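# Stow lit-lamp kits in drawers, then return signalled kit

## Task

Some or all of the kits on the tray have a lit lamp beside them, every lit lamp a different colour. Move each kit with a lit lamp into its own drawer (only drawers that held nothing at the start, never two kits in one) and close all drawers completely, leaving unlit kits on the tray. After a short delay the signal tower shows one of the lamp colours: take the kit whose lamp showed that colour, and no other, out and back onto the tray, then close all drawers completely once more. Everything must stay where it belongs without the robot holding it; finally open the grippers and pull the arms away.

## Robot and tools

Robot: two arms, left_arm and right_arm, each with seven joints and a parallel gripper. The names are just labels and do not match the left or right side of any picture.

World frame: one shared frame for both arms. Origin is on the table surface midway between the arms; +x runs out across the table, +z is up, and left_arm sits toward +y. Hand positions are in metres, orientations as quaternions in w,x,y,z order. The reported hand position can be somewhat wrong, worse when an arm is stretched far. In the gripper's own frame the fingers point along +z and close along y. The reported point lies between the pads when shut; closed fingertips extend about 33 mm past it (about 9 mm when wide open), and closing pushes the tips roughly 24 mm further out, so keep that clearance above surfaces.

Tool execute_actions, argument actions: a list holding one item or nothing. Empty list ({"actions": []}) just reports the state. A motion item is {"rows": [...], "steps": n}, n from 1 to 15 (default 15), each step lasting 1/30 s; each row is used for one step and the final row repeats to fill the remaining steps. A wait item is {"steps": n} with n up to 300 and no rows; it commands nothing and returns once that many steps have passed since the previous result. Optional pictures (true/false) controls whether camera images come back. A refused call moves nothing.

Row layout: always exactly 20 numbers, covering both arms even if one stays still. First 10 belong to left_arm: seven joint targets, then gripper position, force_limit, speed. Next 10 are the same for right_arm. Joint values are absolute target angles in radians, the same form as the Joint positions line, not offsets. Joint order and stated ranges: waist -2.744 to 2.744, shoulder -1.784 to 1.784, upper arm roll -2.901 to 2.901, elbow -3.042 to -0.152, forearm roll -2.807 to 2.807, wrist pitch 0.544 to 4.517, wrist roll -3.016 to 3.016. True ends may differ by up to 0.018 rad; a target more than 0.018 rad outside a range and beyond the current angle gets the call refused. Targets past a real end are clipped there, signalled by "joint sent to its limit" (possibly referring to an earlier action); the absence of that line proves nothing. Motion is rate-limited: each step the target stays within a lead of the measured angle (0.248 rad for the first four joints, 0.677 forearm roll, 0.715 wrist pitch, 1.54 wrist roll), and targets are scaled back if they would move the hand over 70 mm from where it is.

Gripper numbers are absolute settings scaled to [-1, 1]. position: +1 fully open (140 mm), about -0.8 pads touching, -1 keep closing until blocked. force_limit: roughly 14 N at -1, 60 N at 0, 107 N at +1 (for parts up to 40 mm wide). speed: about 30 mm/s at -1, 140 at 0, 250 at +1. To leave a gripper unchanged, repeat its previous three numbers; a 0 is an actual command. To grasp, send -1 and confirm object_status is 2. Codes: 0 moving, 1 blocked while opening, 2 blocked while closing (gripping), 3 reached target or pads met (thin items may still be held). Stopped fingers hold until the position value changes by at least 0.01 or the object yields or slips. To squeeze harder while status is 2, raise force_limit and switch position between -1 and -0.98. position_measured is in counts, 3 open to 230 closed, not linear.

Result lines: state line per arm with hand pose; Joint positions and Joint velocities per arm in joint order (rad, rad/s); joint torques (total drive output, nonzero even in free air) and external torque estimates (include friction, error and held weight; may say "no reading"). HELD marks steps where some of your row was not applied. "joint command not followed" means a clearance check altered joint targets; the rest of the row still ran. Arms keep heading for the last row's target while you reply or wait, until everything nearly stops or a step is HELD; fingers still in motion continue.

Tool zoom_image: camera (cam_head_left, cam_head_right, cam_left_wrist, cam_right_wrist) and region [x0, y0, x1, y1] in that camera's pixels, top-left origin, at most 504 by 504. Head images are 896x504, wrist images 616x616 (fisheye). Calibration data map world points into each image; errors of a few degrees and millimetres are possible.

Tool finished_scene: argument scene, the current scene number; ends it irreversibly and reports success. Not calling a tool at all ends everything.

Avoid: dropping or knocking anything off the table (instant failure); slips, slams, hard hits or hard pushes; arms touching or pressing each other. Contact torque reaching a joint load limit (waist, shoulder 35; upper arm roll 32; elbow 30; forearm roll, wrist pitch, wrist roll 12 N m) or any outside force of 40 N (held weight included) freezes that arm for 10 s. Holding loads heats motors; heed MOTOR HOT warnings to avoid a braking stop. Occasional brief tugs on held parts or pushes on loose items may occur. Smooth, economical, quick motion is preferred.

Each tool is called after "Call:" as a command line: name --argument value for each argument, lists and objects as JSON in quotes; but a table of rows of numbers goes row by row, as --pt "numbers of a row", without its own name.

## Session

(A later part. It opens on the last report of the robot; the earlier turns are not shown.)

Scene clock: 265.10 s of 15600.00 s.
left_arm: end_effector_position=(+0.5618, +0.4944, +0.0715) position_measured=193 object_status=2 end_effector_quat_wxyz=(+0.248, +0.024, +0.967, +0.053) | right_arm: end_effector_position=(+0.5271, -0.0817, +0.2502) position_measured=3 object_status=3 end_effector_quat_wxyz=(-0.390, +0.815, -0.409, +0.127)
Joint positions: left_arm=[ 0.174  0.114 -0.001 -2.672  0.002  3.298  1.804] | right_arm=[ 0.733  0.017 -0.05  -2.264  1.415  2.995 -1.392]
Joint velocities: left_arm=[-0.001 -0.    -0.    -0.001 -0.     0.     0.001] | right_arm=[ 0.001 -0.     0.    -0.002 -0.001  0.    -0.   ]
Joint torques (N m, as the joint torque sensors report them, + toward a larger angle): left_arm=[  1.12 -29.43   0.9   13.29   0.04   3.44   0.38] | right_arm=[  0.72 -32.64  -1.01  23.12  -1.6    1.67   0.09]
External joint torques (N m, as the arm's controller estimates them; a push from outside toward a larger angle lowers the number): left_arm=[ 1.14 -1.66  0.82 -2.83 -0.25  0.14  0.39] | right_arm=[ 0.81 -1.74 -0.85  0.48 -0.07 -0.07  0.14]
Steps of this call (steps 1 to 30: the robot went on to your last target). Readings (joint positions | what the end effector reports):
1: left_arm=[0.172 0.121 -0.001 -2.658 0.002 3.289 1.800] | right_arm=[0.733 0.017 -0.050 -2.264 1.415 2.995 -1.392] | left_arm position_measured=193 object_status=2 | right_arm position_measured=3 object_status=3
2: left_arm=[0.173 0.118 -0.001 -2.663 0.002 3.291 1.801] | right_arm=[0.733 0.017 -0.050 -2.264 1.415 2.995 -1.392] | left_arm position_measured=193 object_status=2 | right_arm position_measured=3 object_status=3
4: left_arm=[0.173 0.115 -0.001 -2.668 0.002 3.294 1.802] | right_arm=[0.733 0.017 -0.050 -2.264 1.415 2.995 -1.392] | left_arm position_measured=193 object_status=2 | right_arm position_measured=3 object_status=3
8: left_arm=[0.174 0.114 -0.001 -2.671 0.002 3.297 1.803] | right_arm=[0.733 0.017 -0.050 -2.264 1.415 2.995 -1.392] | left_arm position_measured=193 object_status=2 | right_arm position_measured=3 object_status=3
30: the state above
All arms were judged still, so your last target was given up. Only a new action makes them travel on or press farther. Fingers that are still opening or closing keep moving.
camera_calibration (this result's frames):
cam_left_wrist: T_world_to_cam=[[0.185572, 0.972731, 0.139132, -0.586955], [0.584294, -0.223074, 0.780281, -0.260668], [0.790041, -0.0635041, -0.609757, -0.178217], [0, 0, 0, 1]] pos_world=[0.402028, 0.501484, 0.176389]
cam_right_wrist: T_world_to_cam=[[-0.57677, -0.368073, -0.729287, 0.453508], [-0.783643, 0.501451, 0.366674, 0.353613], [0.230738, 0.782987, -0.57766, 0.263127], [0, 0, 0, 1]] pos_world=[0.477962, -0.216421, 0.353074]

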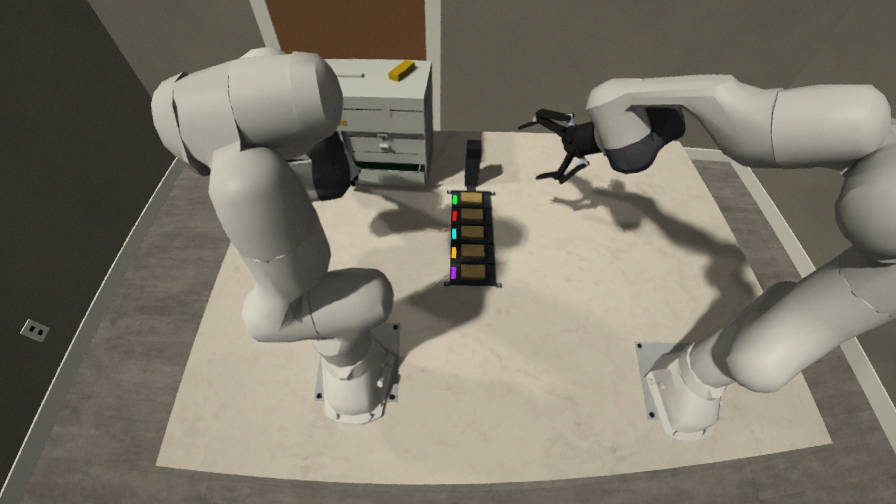

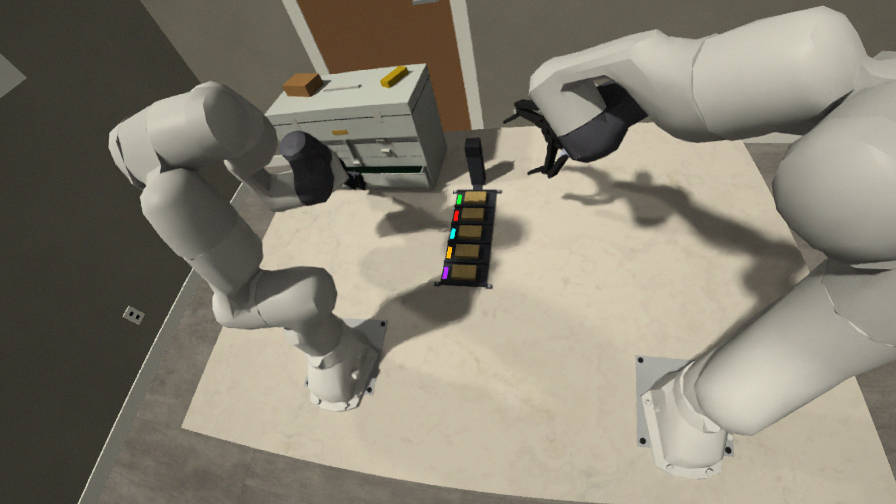

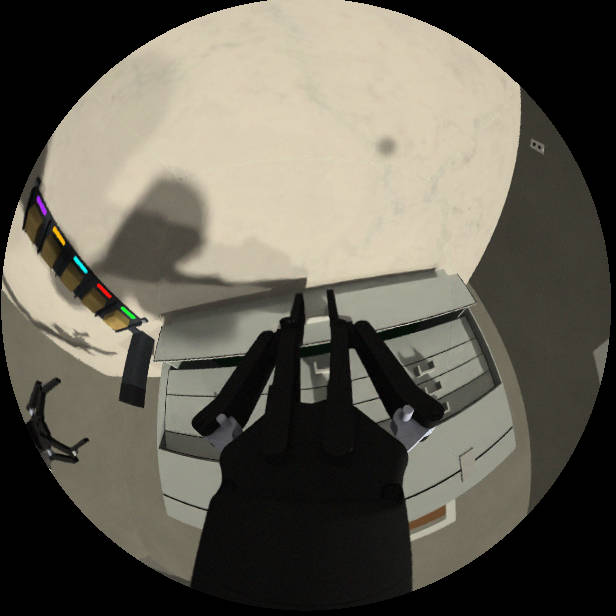

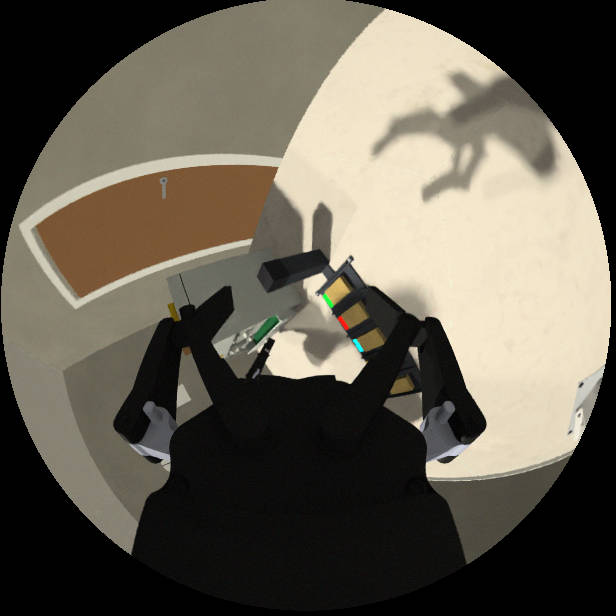

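Call:
execute_actions --actions '[{"rows":[ [0.182,0.092,0,-2.708,0,3.31,1.815,-1,0,-0.5, 0.733,0.017,-0.05,-2.264,1.415,2.995,-1.392,1,0,0], [0.182,0.092,0,-2.708,0,3.31,1.815,-1,0,-0.5, 0.733,0.017,-0.05,-2.264,1.415,2.995,-1.392,1,0,0], [0.182,0.092,0,-2.708,0,3.31,1.815,-1,0,-0.5, 0.733,0.017,-0.05,-2.264,1.415,2.995,-1.392,1,0,0], [0.187,0.072,0,-2.738,0,3.32,1.82,-1,0,-0.5, 0.733,0.017,-0.05,-2.264,1.415,2.995,-1.392,1,0,0], [0.187,0.072,0,-2.738,0,3.32,1.82,-1,0,-0.5, 0.733,0.017,-0.05,-2.264,1.415,2.995,-1.392,1,0,0], [0.187,0.072,0,-2.738,0,3.32,1.82,-1,0,-0.5, 0.733,0.017,-0.05,-2.264,1.415,2.995,-1.392,1,0,0], [0.192,0.051,0,-2.768,0,3.33,1.824,-1,0,-0.5, 0.733,0.017,-0.05,-2.264,1.415,2.995,-1.392,1,0,0], [0.192,0.051,0,-2.768,0,3.33,1.824,-1,0,-0.5, 0.733,0.017,-0.05,-2.264,1.415,2.995,-1.392,1,0,0], [0.192,0.051,0,-2.768,0,3.33,1.824,-1,0,-0.5, 0.733,0.017,-0.05,-2.264,1.415,2.995,-1.392,1,0,0], [0.197,0.031,0,-2.798,0,3.34,1.828,-1,0,-0.5, 0.733,0.017,-0.05,-2.264,1.415,2.995,-1.392,1,0,0], [0.197,0.031,0,-2.798,0,3.34,1.828,-1,0,-0.5, 0.733,0.017,-0.05,-2.264,1.415,2.995,-1.392,1,0,0], [0.197,0.031,0,-2.798,0,3.34,1.828,-1,0,-0.5, 0.733,0.017,-0.05,-2.264,1.415,2.995,-1.392,1,0,0], [0.203,0.010,0,-2.828,0,3.349,1.833,-1,0,-0.5, 0.733,0.017,-0.05,-2.264,1.415,2.995,-1.392,1,0,0], [0.203,0.010,0,-2.828,0,3.349,1.833,-1,0,-0.5, 0.733,0.017,-0.05,-2.264,1.415,2.995,-1.392,1,0,0], [0.203,0.010,0,-2.828,0,3.349,1.833,-1,0,-0.5, 0.733,0.017,-0.05,-2.264,1.415,2.995,-1.392,1,0,0]],"steps":15}]' --pictures false

Call:
execute_actions --actions '[{"rows":[ [0.208,-0.011,0,-2.858,0,3.357,1.838,-1,0,-0.5, 0.733,0.017,-0.05,-2.264,1.415,2.995,-1.392,1,0,0], [0.208,-0.011,0,-2.858,0,3.357,1.838,-1,0,-0.5, 0.733,0.017,-0.05,-2.264,1.415,2.995,-1.392,1,0,0], [0.208,-0.011,0,-2.858,0,3.357,1.838,-1,0,-0.5, 0.733,0.017,-0.05,-2.264,1.415,2.995,-1.392,1,0,0], [0.214,-0.032,0,-2.888,0,3.366,1.843,-1,0,-0.5, 0.733,0.017,-0.05,-2.264,1.415,2.995,-1.392,1,0,0], [0.214,-0.032,0,-2.888,0,3.366,1.843,-1,0,-0.5, 0.733,0.017,-0.05,-2.264,1.415,2.995,-1.392,1,0,0], [0.214,-0.032,0,-2.888,0,3.366,1.843,-1,0,-0.5, 0.733,0.017,-0.05,-2.264,1.415,2.995,-1.392,1,0,0], [0.220,-0.053,0,-2.917,0,3.374,1.848,-1,0,-0.5, 0.733,0.017,-0.05,-2.264,1.415,2.995,-1.392,1,0,0], [0.220,-0.053,0,-2.917,0,3.374,1.848,-1,0,-0.5, 0.733,0.017,-0.05,-2.264,1.415,2.995,-1.392,1,0,0], [0.220,-0.053,0,-2.917,0,3.374,1.848,-1,0,-0.5, 0.733,0.017,-0.05,-2.264,1.415,2.995,-1.392,1,0,0], [0.227,-0.075,0,-2.946,0,3.381,1.854,-1,0,-0.5, 0.733,0.017,-0.05,-2.264,1.415,2.995,-1.392,1,0,0], [0.227,-0.075,0,-2.946,0,3.381,1.854,-1,0,-0.5, 0.733,0.017,-0.05,-2.264,1.415,2.995,-1.392,1,0,0], [0.227,-0.075,0,-2.946,0,3.381,1.854,-1,0,-0.5, 0.733,0.017,-0.05,-2.264,1.415,2.995,-1.392,1,0,0], [0.233,-0.098,0,-2.975,0,3.387,1.86,-1,0,-0.5, 0.733,0.017,-0.05,-2.264,1.415,2.995,-1.392,1,0,0], [0.233,-0.098,0,-2.975,0,3.387,1.86,-1,0,-0.5, 0.733,0.017,-0.05,-2.264,1.415,2.995,-1.392,1,0,0], [0.240,-0.12,0,-3.004,0,3.394,1.866,-1,0,-0.5, 0.733,0.017,-0.05,-2.264,1.415,2.995,-1.392,1,0,0]],"steps":15}]' --pictures false

Call:
execute_actions --actions '[{"steps":30}]'

Scene clock: 299.83 s of 15600.00 s.
left_arm: end_effector_position=(+0.5161, +0.4970, +0.0722) position_measured=193 object_status=2 end_effector_quat_wxyz=(+0.246, +0.020, +0.968, +0.057) | right_arm: end_effector_position=(+0.5271, -0.0817, +0.2502) position_measured=3 object_status=3 end_effector_quat_wxyz=(-0.390, +0.815, -0.409, +0.127)
Joint positions: left_arm=[ 0.195  0.019 -0.002 -2.81   0.002  3.339  1.818] | right_arm=[ 0.733  0.017 -0.05  -2.264  1.415  2.995 -1.392]
Joint velocities: left_arm=[ 0.029 -0.126 -0.    -0.187  0.001  0.065  0.033] | right_arm=[ 0.     0.001 -0.001  0.001 -0.001 -0.     0.   ]
Joint torques (N m, as the joint torque sensors report them, + toward a larger angle): left_arm=[  1.71 -23.62   1.61  13.27   0.04   3.41   0.3 ] | right_arm=[  0.13 -33.08  -1.21  23.5   -1.6    1.63   0.05]
External joint torques (N m, as the arm's controller estimates them; a push from outside toward a larger angle lowers the number): left_arm=[ 2.28 -0.76  2.18 -3.68 -0.37  0.    0.3 ] | right_arm=[ 0.11 -2.22 -1.18  0.83 -0.06 -0.09  0.09]
Steps of this call (steps 1 to 90: nothing new was sent; then 31.23 s passed at rest; steps 91 to 105: all 15 steps of this action). Readings (joint positions | what the end effector reports):
91: left_arm=[0.175 0.110 -0.001 -2.679 0.002 3.301 1.805] | right_arm=[0.733 0.017 -0.050 -2.264 1.415 2.995 -1.392] | left_arm position_measured=193 object_status=2 | right_arm position_measured=3 object_status=3
92: left_arm=[0.176 0.104 -0.001 -2.687 0.002 3.303 1.805] | right_arm=[0.733 0.017 -0.050 -2.264 1.415 2.995 -1.392] | left_arm position_measured=193 object_status=2 | right_arm position_measured=3 object_status=3
94: left_arm=[0.178 0.093 -0.001 -2.703 0.002 3.307 1.807] | right_arm=[0.733 0.017 -0.050 -2.264 1.415 2.995 -1.392] | left_arm position_measured=193 object_status=2 | right_arm position_measured=3 object_status=3
98: left_arm=[0.184 0.066 -0.001 -2.743 0.002 3.318 1.810] | right_arm=[0.733 0.017 -0.050 -2.264 1.415 2.995 -1.392] | left_arm position_measured=193 object_status=2 | right_arm position_measured=3 object_status=3
105: the state above

Scene clock: 300.33 s of 15600.00 s.
left_arm: end_effector_position=(+0.4650, +0.4998, +0.0729) position_measured=193 object_status=2 end_effector_quat_wxyz=(+0.245, +0.018, +0.967, +0.064) | right_arm: end_effector_position=(+0.5271, -0.0817, +0.2502) position_measured=3 object_status=3 end_effector_quat_wxyz=(-0.390, +0.815, -0.409, +0.127)
Joint positions: left_arm=[ 0.224 -0.093 -0.003 -2.963  0.002  3.382  1.841] | right_arm=[ 0.733  0.017 -0.05  -2.264  1.415  2.995 -1.392]
Joint velocities: left_arm=[ 0.101 -0.342  0.    -0.445 -0.     0.086  0.061] | right_arm=[-0.001  0.001  0.001 -0.001 -0.001 -0.     0.   ]
Joint torques (N m, as the joint torque sensors report them, + toward a larger angle): left_arm=[  3.04 -17.6    2.17  11.16  -0.03   3.2    0.52] | right_arm=[  0.55 -32.81  -1.    23.31  -1.6    1.6    0.04]
External joint torques (N m, as the arm's controller estimates them; a push from outside toward a larger angle lowers the number): left_arm=[ 3.08 -0.34  1.52 -4.56 -0.05  0.08  0.53] | right_arm=[ 0.61 -1.99 -0.88  0.69 -0.07 -0.13  0.08]
Steps of this call (steps 1 to 15: all 15 steps of this action). Readings (joint positions | what the end effector reports):
1: left_arm=[0.197 0.012 -0.002 -2.821 0.002 3.342 1.820] | right_arm=[0.733 0.017 -0.050 -2.264 1.415 2.995 -1.392] | left_arm position_measured=193 object_status=2 | right_arm position_measured=3 object_status=3
2: left_arm=[0.199 0.004 -0.002 -2.832 0.002 3.345 1.821] | right_arm=[0.733 0.017 -0.050 -2.264 1.415 2.995 -1.392] | left_arm position_measured=193 object_status=2 | right_arm position_measured=3 object_status=3
4: left_arm=[0.202 -0.010 -0.002 -2.851 0.002 3.351 1.824] | right_arm=[0.733 0.017 -0.050 -2.264 1.415 2.995 -1.392] | left_arm position_measured=193 object_status=2 | right_arm position_measured=3 object_status=3
8: left_arm=[0.210 -0.039 -0.002 -2.892 0.002 3.363 1.830] | right_arm=[0.733 0.017 -0.050 -2.264 1.415 2.995 -1.392] | left_arm position_measured=193 object_status=2 | right_arm position_measured=3 object_status=3
15: the state above

Scene clock: 301.33 s of 15600.00 s.
left_arm: end_effector_position=(+0.4534, +0.5005, +0.0730) position_measured=193 object_status=2 end_effector_quat_wxyz=(+0.246, +0.021, +0.967, +0.067) | right_arm: end_effector_position=(+0.5271, -0.0817, +0.2502) position_measured=3 object_status=3 end_effector_quat_wxyz=(-0.390, +0.815, -0.409, +0.127)
Joint positions: left_arm=[ 0.232 -0.119 -0.003 -2.999  0.002  3.394  1.856] | right_arm=[ 0.733  0.017 -0.05  -2.264  1.415  2.995 -1.392]
Joint velocities: left_arm=[ 0.     0.002 -0.001  0.001  0.     0.001  0.001] | right_arm=[-0.     0.     0.    -0.    -0.    -0.    -0.001]
Joint torques (N m, as the joint torque sensors report them, + toward a larger angle): left_arm=[  3.57 -18.61   2.22  10.91  -0.18   3.39   0.6 ] | right_arm=[  0.52 -32.92  -0.92  23.5   -1.64   1.73   0.01]
External joint torques (N m, as the arm's controller estimates them; a push from outside toward a larger angle lowers the number): left_arm=[ 3.6  -0.52  2.36 -3.6  -0.41  0.08  0.61] | right_arm=[ 0.56 -2.06 -0.83  0.87 -0.11  0.    0.05]
Steps of this call (steps 1 to 30: the robot went on to your last target). Readings (joint positions | what the end effector reports):
1: left_arm=[0.227 -0.103 -0.003 -2.976 0.002 3.385 1.843] | right_arm=[0.733 0.017 -0.050 -2.264 1.415 2.995 -1.392] | left_arm position_measured=193 object_status=2 | right_arm position_measured=3 object_status=3
2: left_arm=[0.229 -0.110 -0.003 -2.984 0.002 3.387 1.845] | right_arm=[0.733 0.017 -0.050 -2.264 1.415 2.995 -1.392] | left_arm position_measured=193 object_status=2 | right_arm position_measured=3 object_status=3
4: left_arm=[0.231 -0.116 -0.003 -2.993 0.002 3.390 1.848] | right_arm=[0.733 0.017 -0.050 -2.264 1.415 2.995 -1.392] | left_arm position_measured=193 object_status=2 | right_arm position_measured=3 object_status=3
8: left_arm=[0.232 -0.119 -0.003 -2.998 0.002 3.393 1.852] | right_arm=[0.733 0.017 -0.050 -2.264 1.415 2.995 -1.392] | left_arm position_measured=193 object_status=2 | right_arm position_measured=3 object_status=3
30: the state above
All arms were judged still, so your last target was given up. Only a new action makes them travel on or press farther. Fingers that are still opening or closing keep moving.
camera_calibration (this result's frames):
cam_left_wrist: T_world_to_cam=[[0.174566, 0.970962, 0.163585, -0.568798], [0.589066, -0.236109, 0.772822, -0.192237], [0.789004, -0.0385465, -0.613177, -0.103029], [0, 0, 0, 1]] pos_world=[0.293823, 0.502921, 0.178436]
cam_right_wrist: T_world_to_cam=[[-0.57677, -0.368073, -0.729287, 0.453508], [-0.783643, 0.501451, 0.366674, 0.353613], [0.230738, 0.782987, -0.57766, 0.263127], [0, 0, 0, 1]] pos_world=[0.477962, -0.216421, 0.353074]

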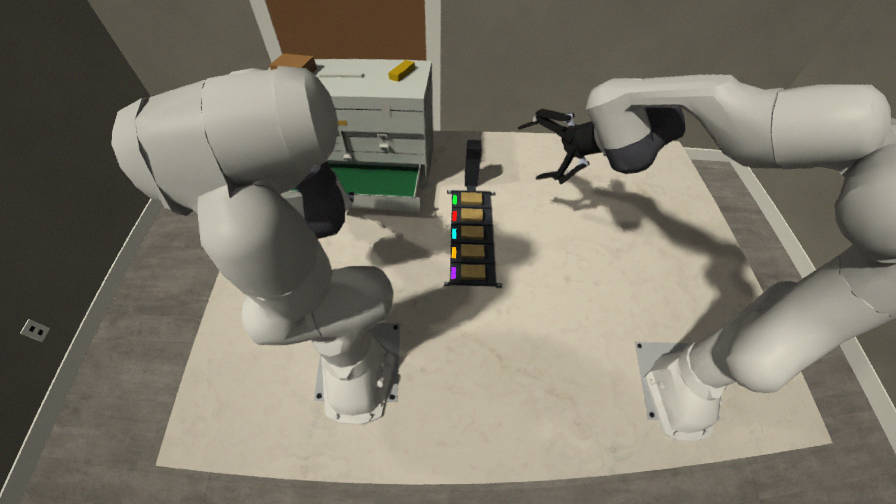

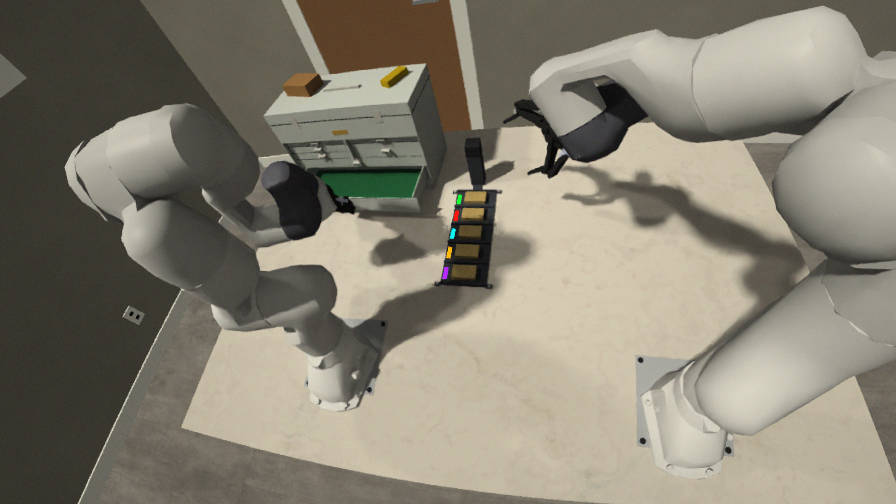

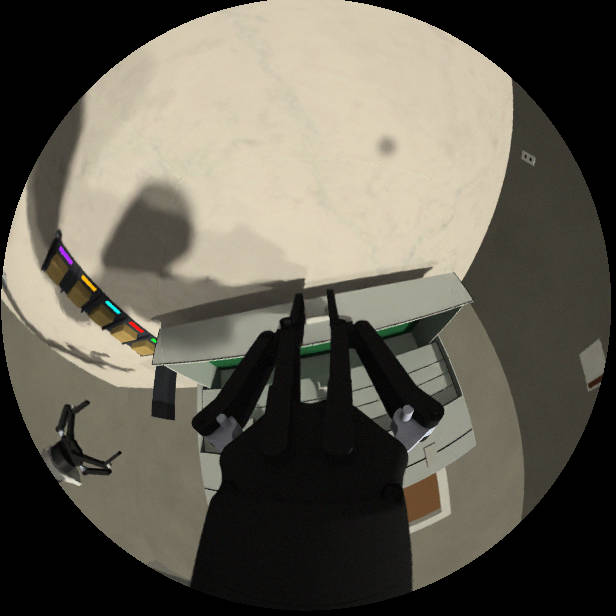

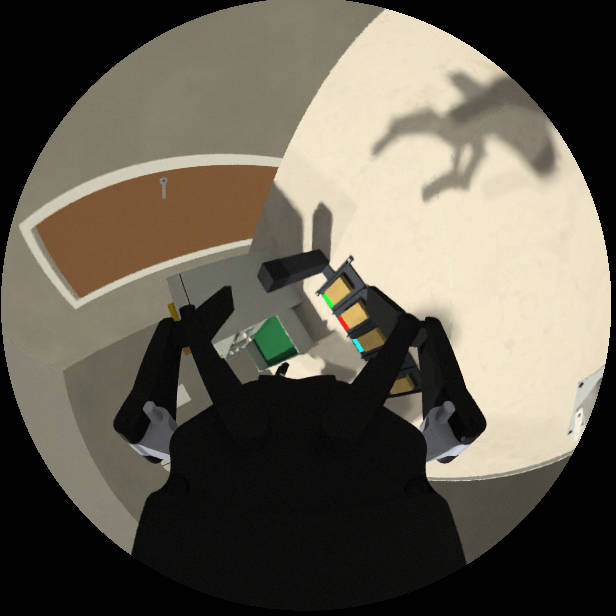

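Call:
execute_actions --actions '[{"rows":[[0.232,-0.119,0,-2.999,0,3.394,1.856,0,0,0, 0.45,0.017,-0.05,-2.264,1.415,2.995,-1.392,1,0,0]],"steps":15}]' --pictures false

Call:
execute_actions --actions '[{"rows":[[0.232,-0.15,0,-2.999,0,3.27,1.856,0,0,0, 0.45,0.017,-0.05,-2.264,1.415,2.995,-1.392,1,0,0]],"steps":15}]' --pictures false

Call:
execute_actions --actions '[{"rows":[[0.225,-0.30,0,-2.9,0,2.9,1.856,0,0,0, 0.45,0.017,-0.05,-2.264,1.415,2.995,-1.392,1,0,0]],"steps":15}]' --pictures false

Call:
execute_actions --actions '[{"rows":[[0.22,-0.466,0,-2.772,0,2.506,1.856,0,0,0, 0.45,0.017,-0.05,-2.264,1.415,2.995,-1.392,1,0,0]],"steps":15}]' --pictures false

Call:
execute_actions --actions '[{"steps":30}]'

Scene clock: 333.13 s of 15600.00 s.
left_arm: end_effector_position=(+0.4534, +0.5004, +0.0731) position_measured=129 object_status=0 end_effector_quat_wxyz=(+0.246, +0.021, +0.967, +0.067) | right_arm: end_effector_position=(+0.6030, -0.2639, +0.2502) position_measured=3 object_status=3 end_effector_quat_wxyz=(-0.368, +0.748, -0.522, +0.182)
Joint positions: left_arm=[ 0.232 -0.119 -0.003 -2.999  0.002  3.394  1.856] | right_arm=[ 0.45   0.017 -0.056 -2.264  1.415  2.995 -1.392]
Joint velocities: left_arm=[-0.     0.001  0.    -0.001 -0.     0.001 -0.002] | right_arm=[-0.    -0.001  0.045  0.001 -0.001  0.    -0.   ]
Joint torques (N m, as the joint torque sensors report them, + toward a larger angle): left_arm=[ -0.33 -18.33   1.79  13.57  -0.09   3.28   0.12] | right_arm=[  0.06 -32.88   0.43  22.97  -1.49   1.65   0.  ]
External joint torques (N m, as the arm's controller estimates them; a push from outside toward a larger angle lowers the number): left_arm=[-0.34 -0.28  1.89 -0.88 -0.3  -0.02  0.12] | right_arm=[-0.7  -1.95  0.41  0.22  0.09  0.02  0.05]
Steps of this call (steps 1 to 90: nothing new was sent; then 28.30 s passed at rest; steps 91 to 105: all 15 steps of this action). Readings (joint positions | what the end effector reports):
91: left_arm=[0.232 -0.119 -0.003 -2.999 0.002 3.394 1.856] | right_arm=[0.713 0.017 -0.039 -2.264 1.415 2.993 -1.392] | left_arm position_measured=193 object_status=0 | right_arm position_measured=3 object_status=3
92: left_arm=[0.232 -0.119 -0.003 -2.999 0.002 3.394 1.856] | right_arm=[0.687 0.017 -0.036 -2.264 1.415 2.992 -1.392] | left_arm position_measured=191 object_status=0 | right_arm position_measured=3 object_status=3
94: left_arm=[0.232 -0.119 -0.003 -2.999 0.002 3.394 1.856] | right_arm=[0.628 0.017 -0.036 -2.264 1.415 2.992 -1.392] | left_arm position_measured=171 object_status=0 | right_arm position_measured=3 object_status=3
98: left_arm=[0.232 -0.119 -0.003 -2.999 0.002 3.394 1.856] | right_arm=[0.509 0.017 -0.045 -2.264 1.415 2.992 -1.392] | left_arm position_measured=141 object_status=0 | right_arm position_measured=3 object_status=3
105: the state above

Scene clock: 333.63 s of 15600.00 s.
left_arm: end_effector_position=(+0.4337, +0.4957, +0.0603) position_measured=129 object_status=3 end_effector_quat_wxyz=(+0.205, +0.022, +0.977, +0.056) | right_arm: end_effector_position=(+0.6024, -0.2614, +0.2502) position_measured=3 object_status=3 end_effector_quat_wxyz=(-0.368, +0.749, -0.520, +0.181)
Joint positions: left_arm=[ 0.232 -0.148 -0.003 -2.999  0.002  3.28   1.856] | right_arm=[ 0.45   0.017 -0.052 -2.264  1.415  2.995 -1.392]
Joint velocities: left_arm=[ 0.     0.     0.001 -0.001  0.    -0.037  0.   ] | right_arm=[-0.001  0.     0.     0.001  0.    -0.    -0.002]
Joint torques (N m, as the joint torque sensors report them, + toward a larger angle): left_arm=[ -0.46 -18.9    2.06  14.58  -0.05   2.75   0.  ] | right_arm=[  0.74 -32.71   0.37  23.1   -1.53   1.64   0.06]
External joint torques (N m, as the arm's controller estimates them; a push from outside toward a larger angle lowers the number): left_arm=[-0.48 -1.44  2.17 -0.26 -0.28 -0.45  0.  ] | right_arm=[ 0.86 -1.67  0.54  0.31  0.01 -0.11  0.1 ]
Steps of this call (steps 1 to 15: all 15 steps of this action). Readings (joint positions | what the end effector reports):
1: left_arm=[0.232 -0.125 -0.003 -2.999 0.002 3.375 1.856] | right_arm=[0.450 0.017 -0.054 -2.264 1.415 2.995 -1.392] | left_arm position_measured=129 object_status=3 | right_arm position_measured=3 object_status=3
2: left_arm=[0.232 -0.133 -0.003 -2.999 0.002 3.356 1.856] | right_arm=[0.450 0.017 -0.053 -2.264 1.415 2.995 -1.392] | left_arm position_measured=129 object_status=3 | right_arm position_measured=3 object_status=3
4: left_arm=[0.232 -0.143 -0.003 -2.999 0.002 3.330 1.856] | right_arm=[0.450 0.017 -0.052 -2.264 1.415 2.995 -1.392] | left_arm position_measured=129 object_status=3 | right_arm position_measured=3 object_status=3
8: left_arm=[0.232 -0.147 -0.003 -2.999 0.002 3.299 1.856] | right_arm=[0.450 0.017 -0.052 -2.264 1.415 2.995 -1.392] | left_arm position_measured=129 object_status=3 | right_arm position_measured=3 object_status=3
15: the state above

Scene clock: 334.13 s of 15600.00 s.
left_arm: end_effector_position=(+0.4353, +0.4948, +0.0975) position_measured=129 object_status=3 end_effector_quat_wxyz=(+0.154, +0.024, +0.987, +0.042) | right_arm: end_effector_position=(+0.6023, -0.2613, +0.2502) position_measured=3 object_status=3 end_effector_quat_wxyz=(-0.368, +0.749, -0.520, +0.181)
Joint positions: left_arm=[ 0.228 -0.298 -0.002 -2.901  0.002  2.924  1.856] | right_arm=[ 0.45   0.017 -0.052 -2.264  1.415  2.995 -1.392]
Joint velocities: left_arm=[-0.001 -0.002  0.001  0.     0.    -0.119 -0.001] | right_arm=[ 0.001  0.001 -0.002  0.     0.001  0.     0.001]
Joint torques (N m, as the joint torque sensors report them, + toward a larger angle): left_arm=[ -2.33 -17.1    1.41  18.47   0.11   2.61   0.04] | right_arm=[  0.41 -32.92   0.13  22.77  -1.59   1.67   0.07]
External joint torques (N m, as the arm's controller estimates them; a push from outside toward a larger angle lowers the number): left_arm=[-2.3  -0.64  1.7  -0.7  -0.33 -0.52  0.04] | right_arm=[ 0.37 -1.99  0.14  0.07 -0.05 -0.05  0.11]
Steps of this call (steps 1 to 15: all 15 steps of this action). Readings (joint positions | what the end effector reports):
1: left_arm=[0.231 -0.174 -0.002 -2.985 0.002 3.212 1.856] | right_arm=[0.450 0.017 -0.052 -2.264 1.415 2.995 -1.392] | left_arm position_measured=129 object_status=3 | right_arm position_measured=3 object_status=3
2: left_arm=[0.230 -0.213 -0.002 -2.961 0.002 3.155 1.856] | right_arm=[0.450 0.017 -0.052 -2.264 1.415 2.995 -1.392] | left_arm position_measured=129 object_status=3 | right_arm position_measured=3 object_status=3
4: left_arm=[0.229 -0.269 -0.002 -2.919 0.002 3.076 1.856] | right_arm=[0.450 0.017 -0.052 -2.264 1.415 2.995 -1.392] | left_arm position_measured=129 object_status=3 | right_arm position_measured=3 object_status=3
8: left_arm=[0.228 -0.297 -0.002 -2.901 0.002 2.983 1.856] | right_arm=[0.450 0.017 -0.052 -2.264 1.415 2.995 -1.392] | left_arm position_measured=129 object_status=3 | right_arm position_measured=3 object_status=3
15: the state above

Scene clock: 334.63 s of 15600.00 s.
left_arm: end_effector_position=(+0.4274, +0.4911, +0.1656) position_measured=129 object_status=3 end_effector_quat_wxyz=(+0.109, +0.026, +0.993, +0.030) | right_arm: end_effector_position=(+0.6023, -0.2613, +0.2502) position_measured=3 object_status=3 end_effector_quat_wxyz=(-0.368, +0.749, -0.520, +0.181)
Joint positions: left_arm=[ 0.223 -0.466 -0.002 -2.771  0.002  2.532  1.856] | right_arm=[ 0.45   0.017 -0.052 -2.264  1.415  2.995 -1.392]
Joint velocities: left_arm=[ 0.     0.001  0.    -0.001  0.002 -0.133 -0.   ] | right_arm=[ 0.    -0.002  0.002  0.     0.002 -0.     0.   ]
Joint torques (N m, as the joint torque sensors report them, + toward a larger angle): left_arm=[ -2.28 -14.09   1.56  21.47   0.31   2.43   0.01] | right_arm=[ -0.05 -32.69  -0.01  22.88  -1.56   1.64   0.06]
External joint torques (N m, as the arm's controller estimates them; a push from outside toward a larger angle lowers the number): left_arm=[-2.29 -0.01  1.97 -1.23 -0.31 -0.53  0.01] | right_arm=[-0.13 -1.65 -0.03  0.13 -0.02 -0.09  0.1 ]
Steps of this call (steps 1 to 15: all 15 steps of this action). Readings (joint positions | what the end effector reports):
1: left_arm=[0.227 -0.324 -0.002 -2.882 0.002 2.847 1.856] | right_arm=[0.450 0.017 -0.052 -2.264 1.415 2.995 -1.392] | left_arm position_measured=129 object_status=3 | right_arm position_measured=3 object_status=3
2: left_arm=[0.226 -0.366 -0.002 -2.852 0.002 2.783 1.856] | right_arm=[0.450 0.017 -0.052 -2.264 1.415 2.995 -1.392] | left_arm position_measured=129 object_status=3 | right_arm position_measured=3 object_status=3
4: left_arm=[0.224 -0.431 -0.002 -2.797 0.002 2.698 1.856] | right_arm=[0.450 0.017 -0.052 -2.264 1.415 2.995 -1.392] | left_arm position_measured=129 object_status=3 | right_arm position_measured=3 object_status=3
8: left_arm=[0.223 -0.465 -0.002 -2.770 0.002 2.599 1.856] | right_arm=[0.450 0.017 -0.052 -2.264 1.415 2.995 -1.392] | left_arm position_measured=129 object_status=3 | right_arm position_measured=3 object_status=3
15: the state above

Scene clock: 335.63 s of 15600.00 s.
left_arm: end_effector_position=(+0.4213, +0.4896, +0.1623) position_measured=129 object_status=3 end_effector_quat_wxyz=(+0.099, +0.026, +0.994, +0.027) | right_arm: end_effector_position=(+0.6023, -0.2613, +0.2502) position_measured=3 object_status=3 end_effector_quat_wxyz=(-0.368, +0.749, -0.520, +0.181)
Joint positions: left_arm=[ 0.223 -0.466 -0.002 -2.771  0.002  2.51   1.856] | right_arm=[ 0.45   0.017 -0.052 -2.264  1.415  2.995 -1.392]
Joint velocities: left_arm=[ 0.    -0.001 -0.     0.001 -0.002 -0.001 -0.   ] | right_arm=[ 0.001  0.001 -0.     0.001 -0.    -0.001 -0.   ]
Joint torques (N m, as the joint torque sensors report them, + toward a larger angle): left_arm=[ -1.79 -13.79   1.29  21.8    0.28   2.29   0.07] | right_arm=[  0.35 -32.82  -0.16  23.19  -1.51   1.65   0.05]
External joint torques (N m, as the arm's controller estimates them; a push from outside toward a larger angle lowers the number): left_arm=[-1.8   0.25  1.69 -0.73 -0.34 -0.57  0.07] | right_arm=[ 0.27 -1.92 -0.17  0.48  0.03 -0.06  0.09]
Steps of this call (steps 1 to 30: the robot went on to your last target). Readings (joint positions | what the end effector reports):
1: left_arm=[0.223 -0.466 -0.002 -2.771 0.002 2.528 1.856] | right_arm=[0.450 0.017 -0.052 -2.264 1.415 2.995 -1.392] | left_arm position_measured=129 object_status=3 | right_arm position_measured=3 object_status=3
2: left_arm=[0.223 -0.466 -0.002 -2.771 0.002 2.525 1.856] | right_arm=[0.450 0.017 -0.052 -2.264 1.415 2.995 -1.392] | left_arm position_measured=129 object_status=3 | right_arm position_measured=3 object_status=3
4: left_arm=[0.223 -0.466 -0.002 -2.771 0.002 2.520 1.856] | right_arm=[0.450 0.017 -0.052 -2.264 1.415 2.995 -1.392] | left_arm position_measured=129 object_status=3 | right_arm position_measured=3 object_status=3
8: left_arm=[0.223 -0.466 -0.002 -2.771 0.002 2.515 1.856] | right_arm=[0.450 0.017 -0.052 -2.264 1.415 2.995 -1.392] | left_arm position_measured=129 object_status=3 | right_arm position_measured=3 object_status=3
30: the state above
All arms were judged still, so your last target was given up. Only a new action makes them travel on or press farther. Fingers that are still opening or closing keep moving.
camera_calibration (this result's frames):
cam_left_wrist: T_world_to_cam=[[0.212063, 0.976626, 0.0350737, -0.564937], [0.792712, -0.192896, 0.578272, -0.320244], [0.571521, -0.0948268, -0.81509, 0.128532], [0, 0, 0, 1]] pos_world=[0.300205, 0.502147, 0.309768]
cam_right_wrist: T_world_to_cam=[[-0.656755, -0.191697, -0.729332, 0.525123], [-0.611556, 0.701259, 0.366381, 0.451224], [0.441216, 0.68665, -0.577789, 0.234457], [0, 0, 0, 1]] pos_world=[0.517379, -0.37675, 0.353136]

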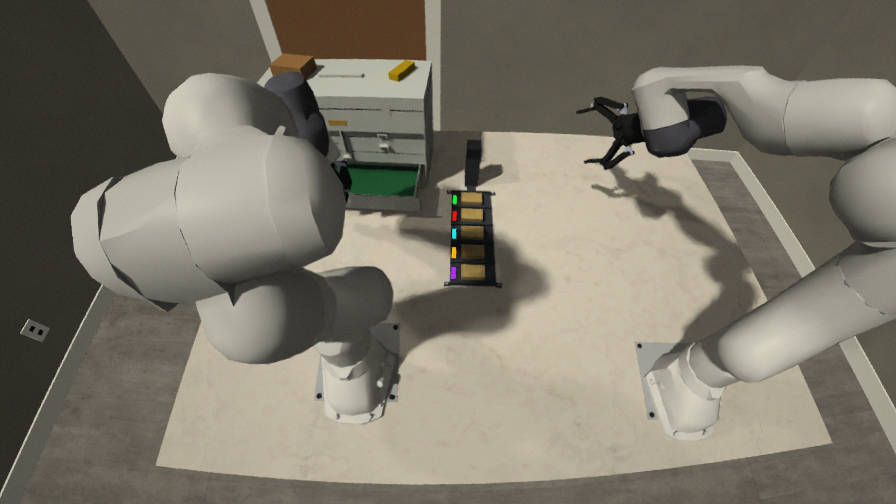

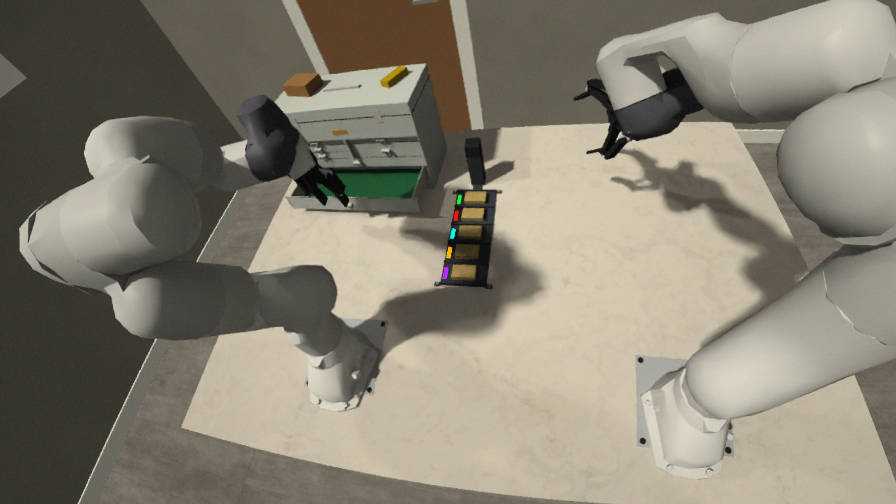

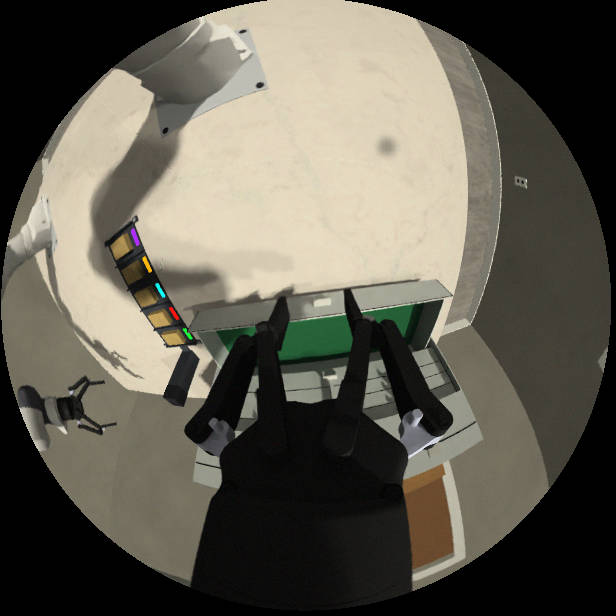

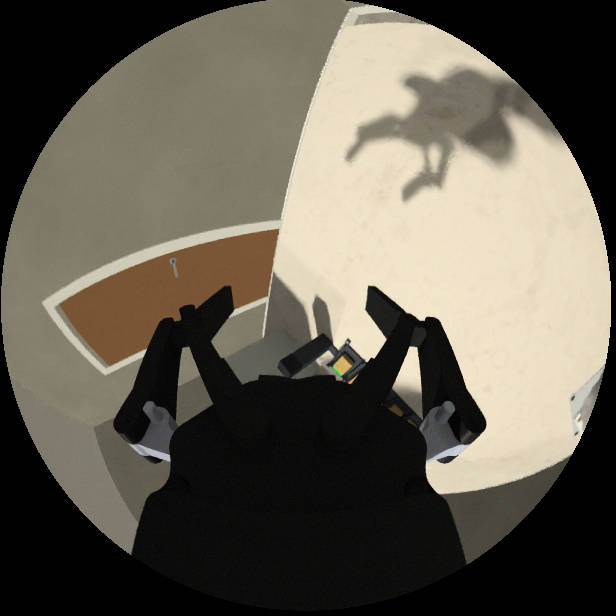

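Empty. Rotate first, then extend over the green kit.

Call:
execute_actions --actions '[{"rows":[[-0.593,-0.466,0,-2.772,0,2.4,0.978,0.5,0,0, 0.45,0.017,-0.05,-2.264,1.415,2.995,-1.392,1,0,0]],"steps":15}]' --pictures false

Call:
execute_actions --actions '[{"steps":30}]' --pictures false

Call:
execute_actions --actions '[{"rows":[[-0.593,0.134,0,-2.055,0,2.189,0.978,0.5,0,0, 0.45,0.017,-0.05,-2.264,1.415,2.995,-1.392,1,0,0]],"steps":15}]' --pictures false

Call:
execute_actions --actions '[{"steps":60}]'

Scene clock: 345.27 s of 15600.00 s.
left_arm: end_effector_position=(+0.3534, +0.1935, +0.1501) position_measured=66 object_status=0 end_effector_quat_wxyz=(+0.053, +0.104, +0.993, -0.022) | right_arm: end_effector_position=(+0.6023, -0.2613, +0.2502) position_measured=3 object_status=3 end_effector_quat_wxyz=(-0.368, +0.749, -0.520, +0.181)
Joint positions: left_arm=[-0.533 -0.466 -0.004 -2.771  0.001  2.42   1.256] | right_arm=[ 0.45   0.017 -0.052 -2.264  1.415  2.995 -1.392]
Joint velocities: left_arm=[-0.896 -0.    -0.084 -0.001  0.    -0.089 -0.896] | right_arm=[0.001 0.001 0.    0.    0.001 0.    0.001]
Joint torques (N m, as the joint torque sensors report them, + toward a larger angle): left_arm=[  5.84 -13.94   7.64  20.5    0.48   2.18  -0.43] | right_arm=[  0.15 -32.86   0.34  22.97  -1.55   1.6    0.04]
External joint torques (N m, as the arm's controller estimates them; a push from outside toward a larger angle lowers the number): left_arm=[-3.28  0.18 -0.4  -1.07  0.22 -0.42 -0.44] | right_arm=[ 0.1  -2.01  0.35  0.33 -0.02 -0.12  0.09]
Steps of this call (steps 1 to 90: nothing new was sent; then 6.13 s passed at rest; steps 91 to 105: all 15 steps of this action). Readings (joint positions | what the end effector reports):
91: left_arm=[0.189 -0.466 0.009 -2.771 0.001 2.500 1.802] | right_arm=[0.450 0.017 -0.052 -2.264 1.415 2.995 -1.392] | left_arm position_measured=129 object_status=0 | right_arm position_measured=3 object_status=3
92: left_arm=[0.141 -0.466 0.010 -2.771 0.001 2.489 1.748] | right_arm=[0.450 0.017 -0.052 -2.264 1.415 2.995 -1.392] | left_arm position_measured=122 object_status=0 | right_arm position_measured=3 object_status=3
94: left_arm=[0.039 -0.466 0.007 -2.771 0.001 2.471 1.649] | right_arm=[0.450 0.017 -0.052 -2.264 1.415 2.995 -1.392] | left_arm position_measured=107 object_status=0 | right_arm position_measured=3 object_status=3
98: left_arm=[-0.173 -0.466 0.004 -2.771 0.001 2.446 1.483] | right_arm=[0.450 0.017 -0.052 -2.264 1.415 2.995 -1.392] | left_arm position_measured=76 object_status=0 | right_arm position_measured=3 object_status=3
105: the state above

Scene clock: 346.27 s of 15600.00 s.
left_arm: end_effector_position=(+0.3378, +0.1771, +0.1482) position_measured=66 object_status=3 end_effector_quat_wxyz=(+0.042, +0.002, +0.999, -0.026) | right_arm: end_effector_position=(+0.6023, -0.2613, +0.2502) position_measured=3 object_status=3 end_effector_quat_wxyz=(-0.368, +0.749, -0.520, +0.181)
Joint positions: left_arm=[-0.59  -0.466 -0.003 -2.771  0.001  2.404  0.995] | right_arm=[ 0.45   0.017 -0.052 -2.264  1.415  2.995 -1.392]
Joint velocities: left_arm=[-0.002  0.001  0.002  0.001  0.002 -0.    -0.032] | right_arm=[ 0.    -0.001 -0.001  0.001  0.001  0.    -0.001]
Joint torques (N m, as the joint torque sensors report them, + toward a larger angle): left_arm=[ -1.7  -13.84   1.38  21.17   0.48   2.17  -0.25] | right_arm=[  0.49 -33.23   0.04  23.    -1.55   1.68   0.01]
External joint torques (N m, as the arm's controller estimates them; a push from outside toward a larger angle lowers the number): left_arm=[-1.69 -0.01  1.77 -1.27 -0.12 -0.52 -0.24] | right_arm=[ 0.59 -2.28  0.2   0.31 -0.02 -0.06  0.05]
Steps of this call (steps 1 to 30: the robot went on to your last target). Readings (joint positions | what the end effector reports):
1: left_arm=[-0.556 -0.466 -0.006 -2.771 0.001 2.417 1.228] | right_arm=[0.450 0.017 -0.052 -2.264 1.415 2.995 -1.392] | left_arm position_measured=66 object_status=3 | right_arm position_measured=3 object_status=3
2: left_arm=[-0.570 -0.466 -0.006 -2.771 0.001 2.415 1.202] | right_arm=[0.450 0.017 -0.052 -2.264 1.415 2.995 -1.392] | left_arm position_measured=66 object_status=3 | right_arm position_measured=3 object_status=3
4: left_arm=[-0.583 -0.466 -0.006 -2.771 0.001 2.411 1.160] | right_arm=[0.450 0.017 -0.052 -2.264 1.415 2.995 -1.392] | left_arm position_measured=66 object_status=3 | right_arm position_measured=3 object_status=3
8: left_arm=[-0.589 -0.466 -0.004 -2.771 0.001 2.407 1.098] | right_arm=[0.450 0.017 -0.052 -2.264 1.415 2.995 -1.392] | left_arm position_measured=66 object_status=3 | right_arm position_measured=3 object_status=3
30: the state above

Scene clock: 346.77 s of 15600.00 s.
left_arm: end_effector_position=(+0.4931, +0.0755, +0.1640) position_measured=66 object_status=3 end_effector_quat_wxyz=(+0.008, -0.003, +1.000, -0.005) | right_arm: end_effector_position=(+0.6023, -0.2613, +0.2502) position_measured=3 object_status=3 end_effector_quat_wxyz=(-0.368, +0.749, -0.520, +0.181)
Joint positions: left_arm=[-0.591  0.128 -0.002 -2.06   0.     2.207  0.987] | right_arm=[ 0.45   0.017 -0.052 -2.264  1.415  2.995 -1.392]
Joint velocities: left_arm=[-0.     0.025  0.001  0.072 -0.001 -0.072 -0.006] | right_arm=[-0.001 -0.001  0.001  0.001  0.001  0.     0.001]
Joint torques (N m, as the joint torque sensors report them, + toward a larger angle): left_arm=[ -1.89 -31.47   1.69  21.05   0.86   1.74  -0.21] | right_arm=[  0.5  -32.52  -0.15  22.89  -1.55   1.71   0.03]
External joint torques (N m, as the arm's controller estimates them; a push from outside toward a larger angle lowers the number): left_arm=[-1.99  2.63  1.49 -0.84  0.23 -0.54 -0.21] | right_arm=[ 0.66 -1.49  0.06  0.14 -0.02 -0.05  0.07]
Steps of this call (steps 1 to 15: all 15 steps of this action). Readings (joint positions | what the end effector reports):
1: left_arm=[-0.590 -0.414 -0.002 -2.715 0.000 2.364 0.994] | right_arm=[0.450 0.017 -0.052 -2.264 1.415 2.995 -1.392] | left_arm position_measured=66 object_status=3 | right_arm position_measured=3 object_status=3
2: left_arm=[-0.590 -0.334 -0.002 -2.632 0.000 2.334 0.993] | right_arm=[0.450 0.017 -0.052 -2.264 1.415 2.995 -1.392] | left_arm position_measured=66 object_status=3 | right_arm position_measured=3 object_status=3
4: left_arm=[-0.590 -0.178 -0.002 -2.470 0.000 2.288 0.991] | right_arm=[0.450 0.017 -0.052 -2.264 1.415 2.995 -1.392] | left_arm position_measured=66 object_status=3 | right_arm position_measured=3 object_status=3
8: left_arm=[-0.590 0.078 -0.002 -2.176 0.000 2.237 0.989] | right_arm=[0.450 0.017 -0.052 -2.264 1.415 2.995 -1.392] | left_arm position_measured=66 object_status=3 | right_arm position_measured=3 object_status=3
15: the state above

Scene clock: 348.77 s of 15600.00 s.
left_arm: end_effector_position=(+0.4904, +0.0772, +0.1621) position_measured=66 object_status=3 end_effector_quat_wxyz=(+0.002, -0.004, +1.000, -0.001) | right_arm: end_effector_position=(+0.6023, -0.2612, +0.2502) position_measured=3 object_status=3 end_effector_quat_wxyz=(-0.368, +0.749, -0.520, +0.181)
Joint positions: left_arm=[-0.591  0.132 -0.002 -2.056  0.     2.193  0.985] | right_arm=[ 0.45   0.017 -0.052 -2.264  1.415  2.995 -1.392]
Joint velocities: left_arm=[-0.    -0.001 -0.     0.001  0.002  0.001  0.001] | right_arm=[ 0.     0.001  0.001 -0.001  0.     0.     0.001]
Joint torques (N m, as the joint torque sensors report them, + toward a larger angle): left_arm=[ -1.89 -33.62   1.29  23.58   0.71   1.91  -0.21] | right_arm=[  0.2  -32.65   0.31  23.03  -1.52   1.57   0.04]
External joint torques (N m, as the arm's controller estimates them; a push from outside toward a larger angle lowers the number): left_arm=[-1.9   1.97  1.16  0.3   0.06 -0.58 -0.2 ] | right_arm=[ 0.15 -1.84  0.32  0.43  0.01 -0.15  0.08]
Steps of this call (steps 1 to 30: the robot went on to your last target; steps 31 to 60: nothing new was sent). Readings (joint positions | what the end effector reports):
1: left_arm=[-0.591 0.129 -0.002 -2.058 0.000 2.204 0.986] | right_arm=[0.450 0.017 -0.052 -2.264 1.415 2.995 -1.392] | left_arm position_measured=66 object_status=3 | right_arm position_measured=3 object_status=3
2: left_arm=[-0.591 0.130 -0.002 -2.058 0.000 2.203 0.986] | right_arm=[0.450 0.017 -0.052 -2.264 1.415 2.995 -1.392] | left_arm position_measured=66 object_status=3 | right_arm position_measured=3 object_status=3
4: left_arm=[-0.591 0.131 -0.002 -2.057 0.000 2.199 0.986] | right_arm=[0.450 0.017 -0.052 -2.264 1.415 2.995 -1.392] | left_arm position_measured=66 object_status=3 | right_arm position_measured=3 object_status=3
8: left_arm=[-0.591 0.132 -0.002 -2.057 0.000 2.196 0.986] | right_arm=[0.450 0.017 -0.052 -2.264 1.415 2.995 -1.392] | left_arm position_measured=66 object_status=3 | right_arm position_measured=3 object_status=3
60: the state above
All arms were judged still, so your last target was given up. Only a new action makes them travel on or press farther. Fingers that are still opening or closing keep moving.
camera_calibration (this result's frames):
cam_left_wrist: T_world_to_cam=[[0.151317, 0.986791, -0.0578476, -0.132794], [0.899015, -0.113055, 0.423073, -0.487657], [0.410945, -0.116024, -0.904247, 0.144613], [0, 0, 0, 1]] pos_world=[0.399076, 0.092686, 0.329399]
cam_right_wrist: T_world_to_cam=[[-0.656747, -0.191725, -0.729332, 0.525111], [-0.611587, 0.701232, 0.366382, 0.45121], [0.441186, 0.68667, -0.577789, 0.234464], [0, 0, 0, 1]] pos_world=[0.517377, -0.376724, 0.353136]

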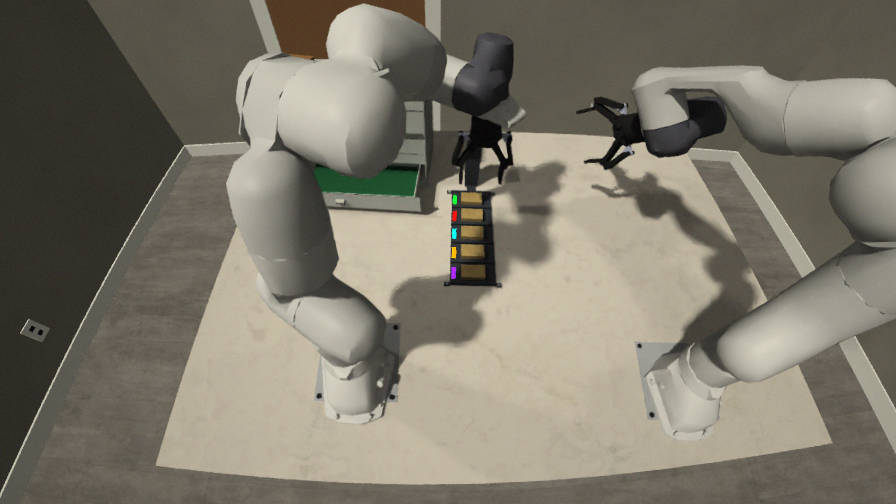

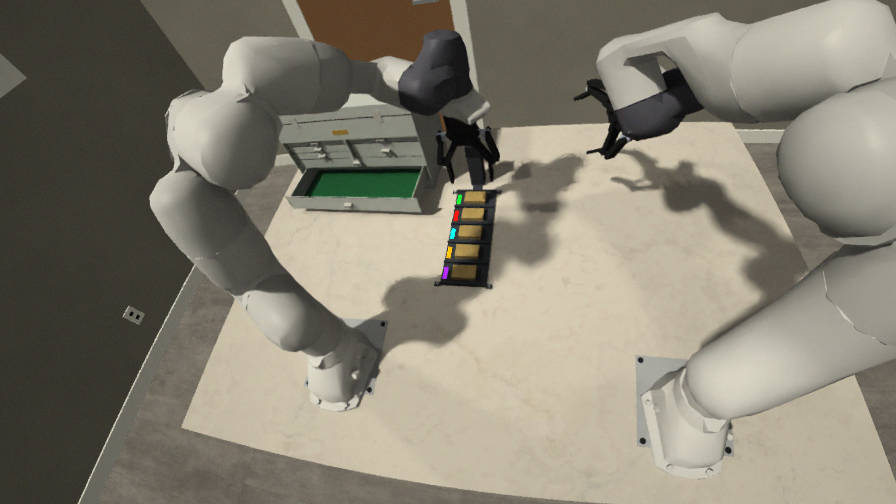

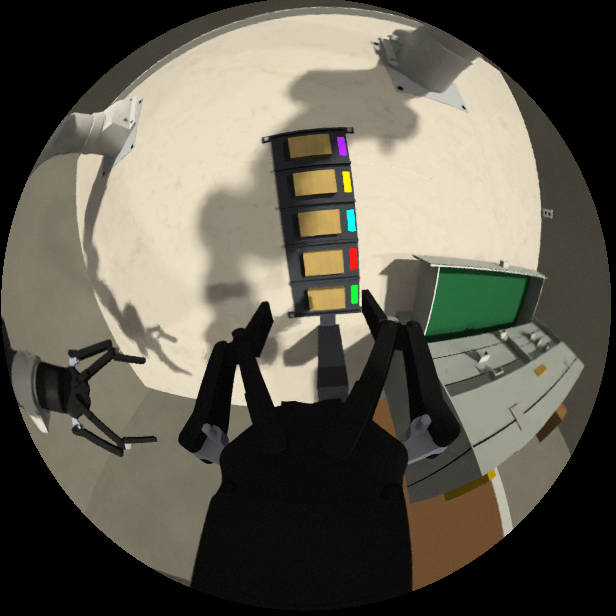

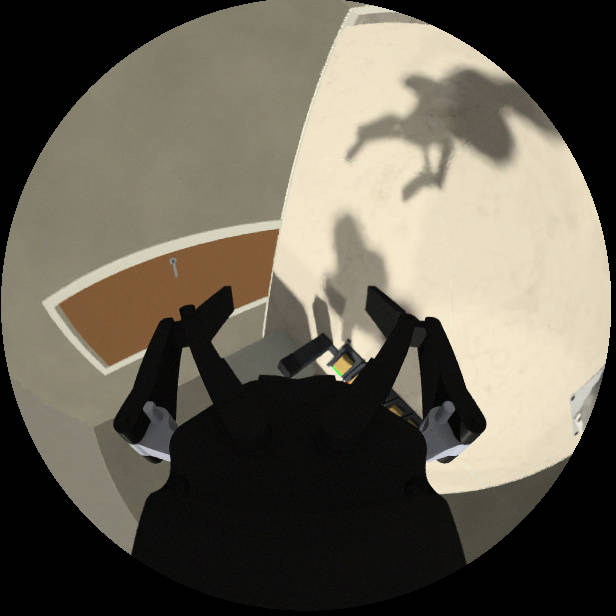

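Call:
zoom_image --camera "cam_left_wrist" --region '[240, 110, 400, 330]'

Region (240, 110, 400, 330) of cam_left_wrist's 616x616 image, scaled by 2.291, with more detail than that image has; it fills the left 367 columns of this view, and the rest is white.

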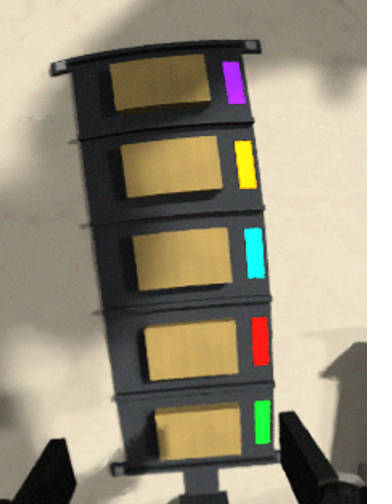

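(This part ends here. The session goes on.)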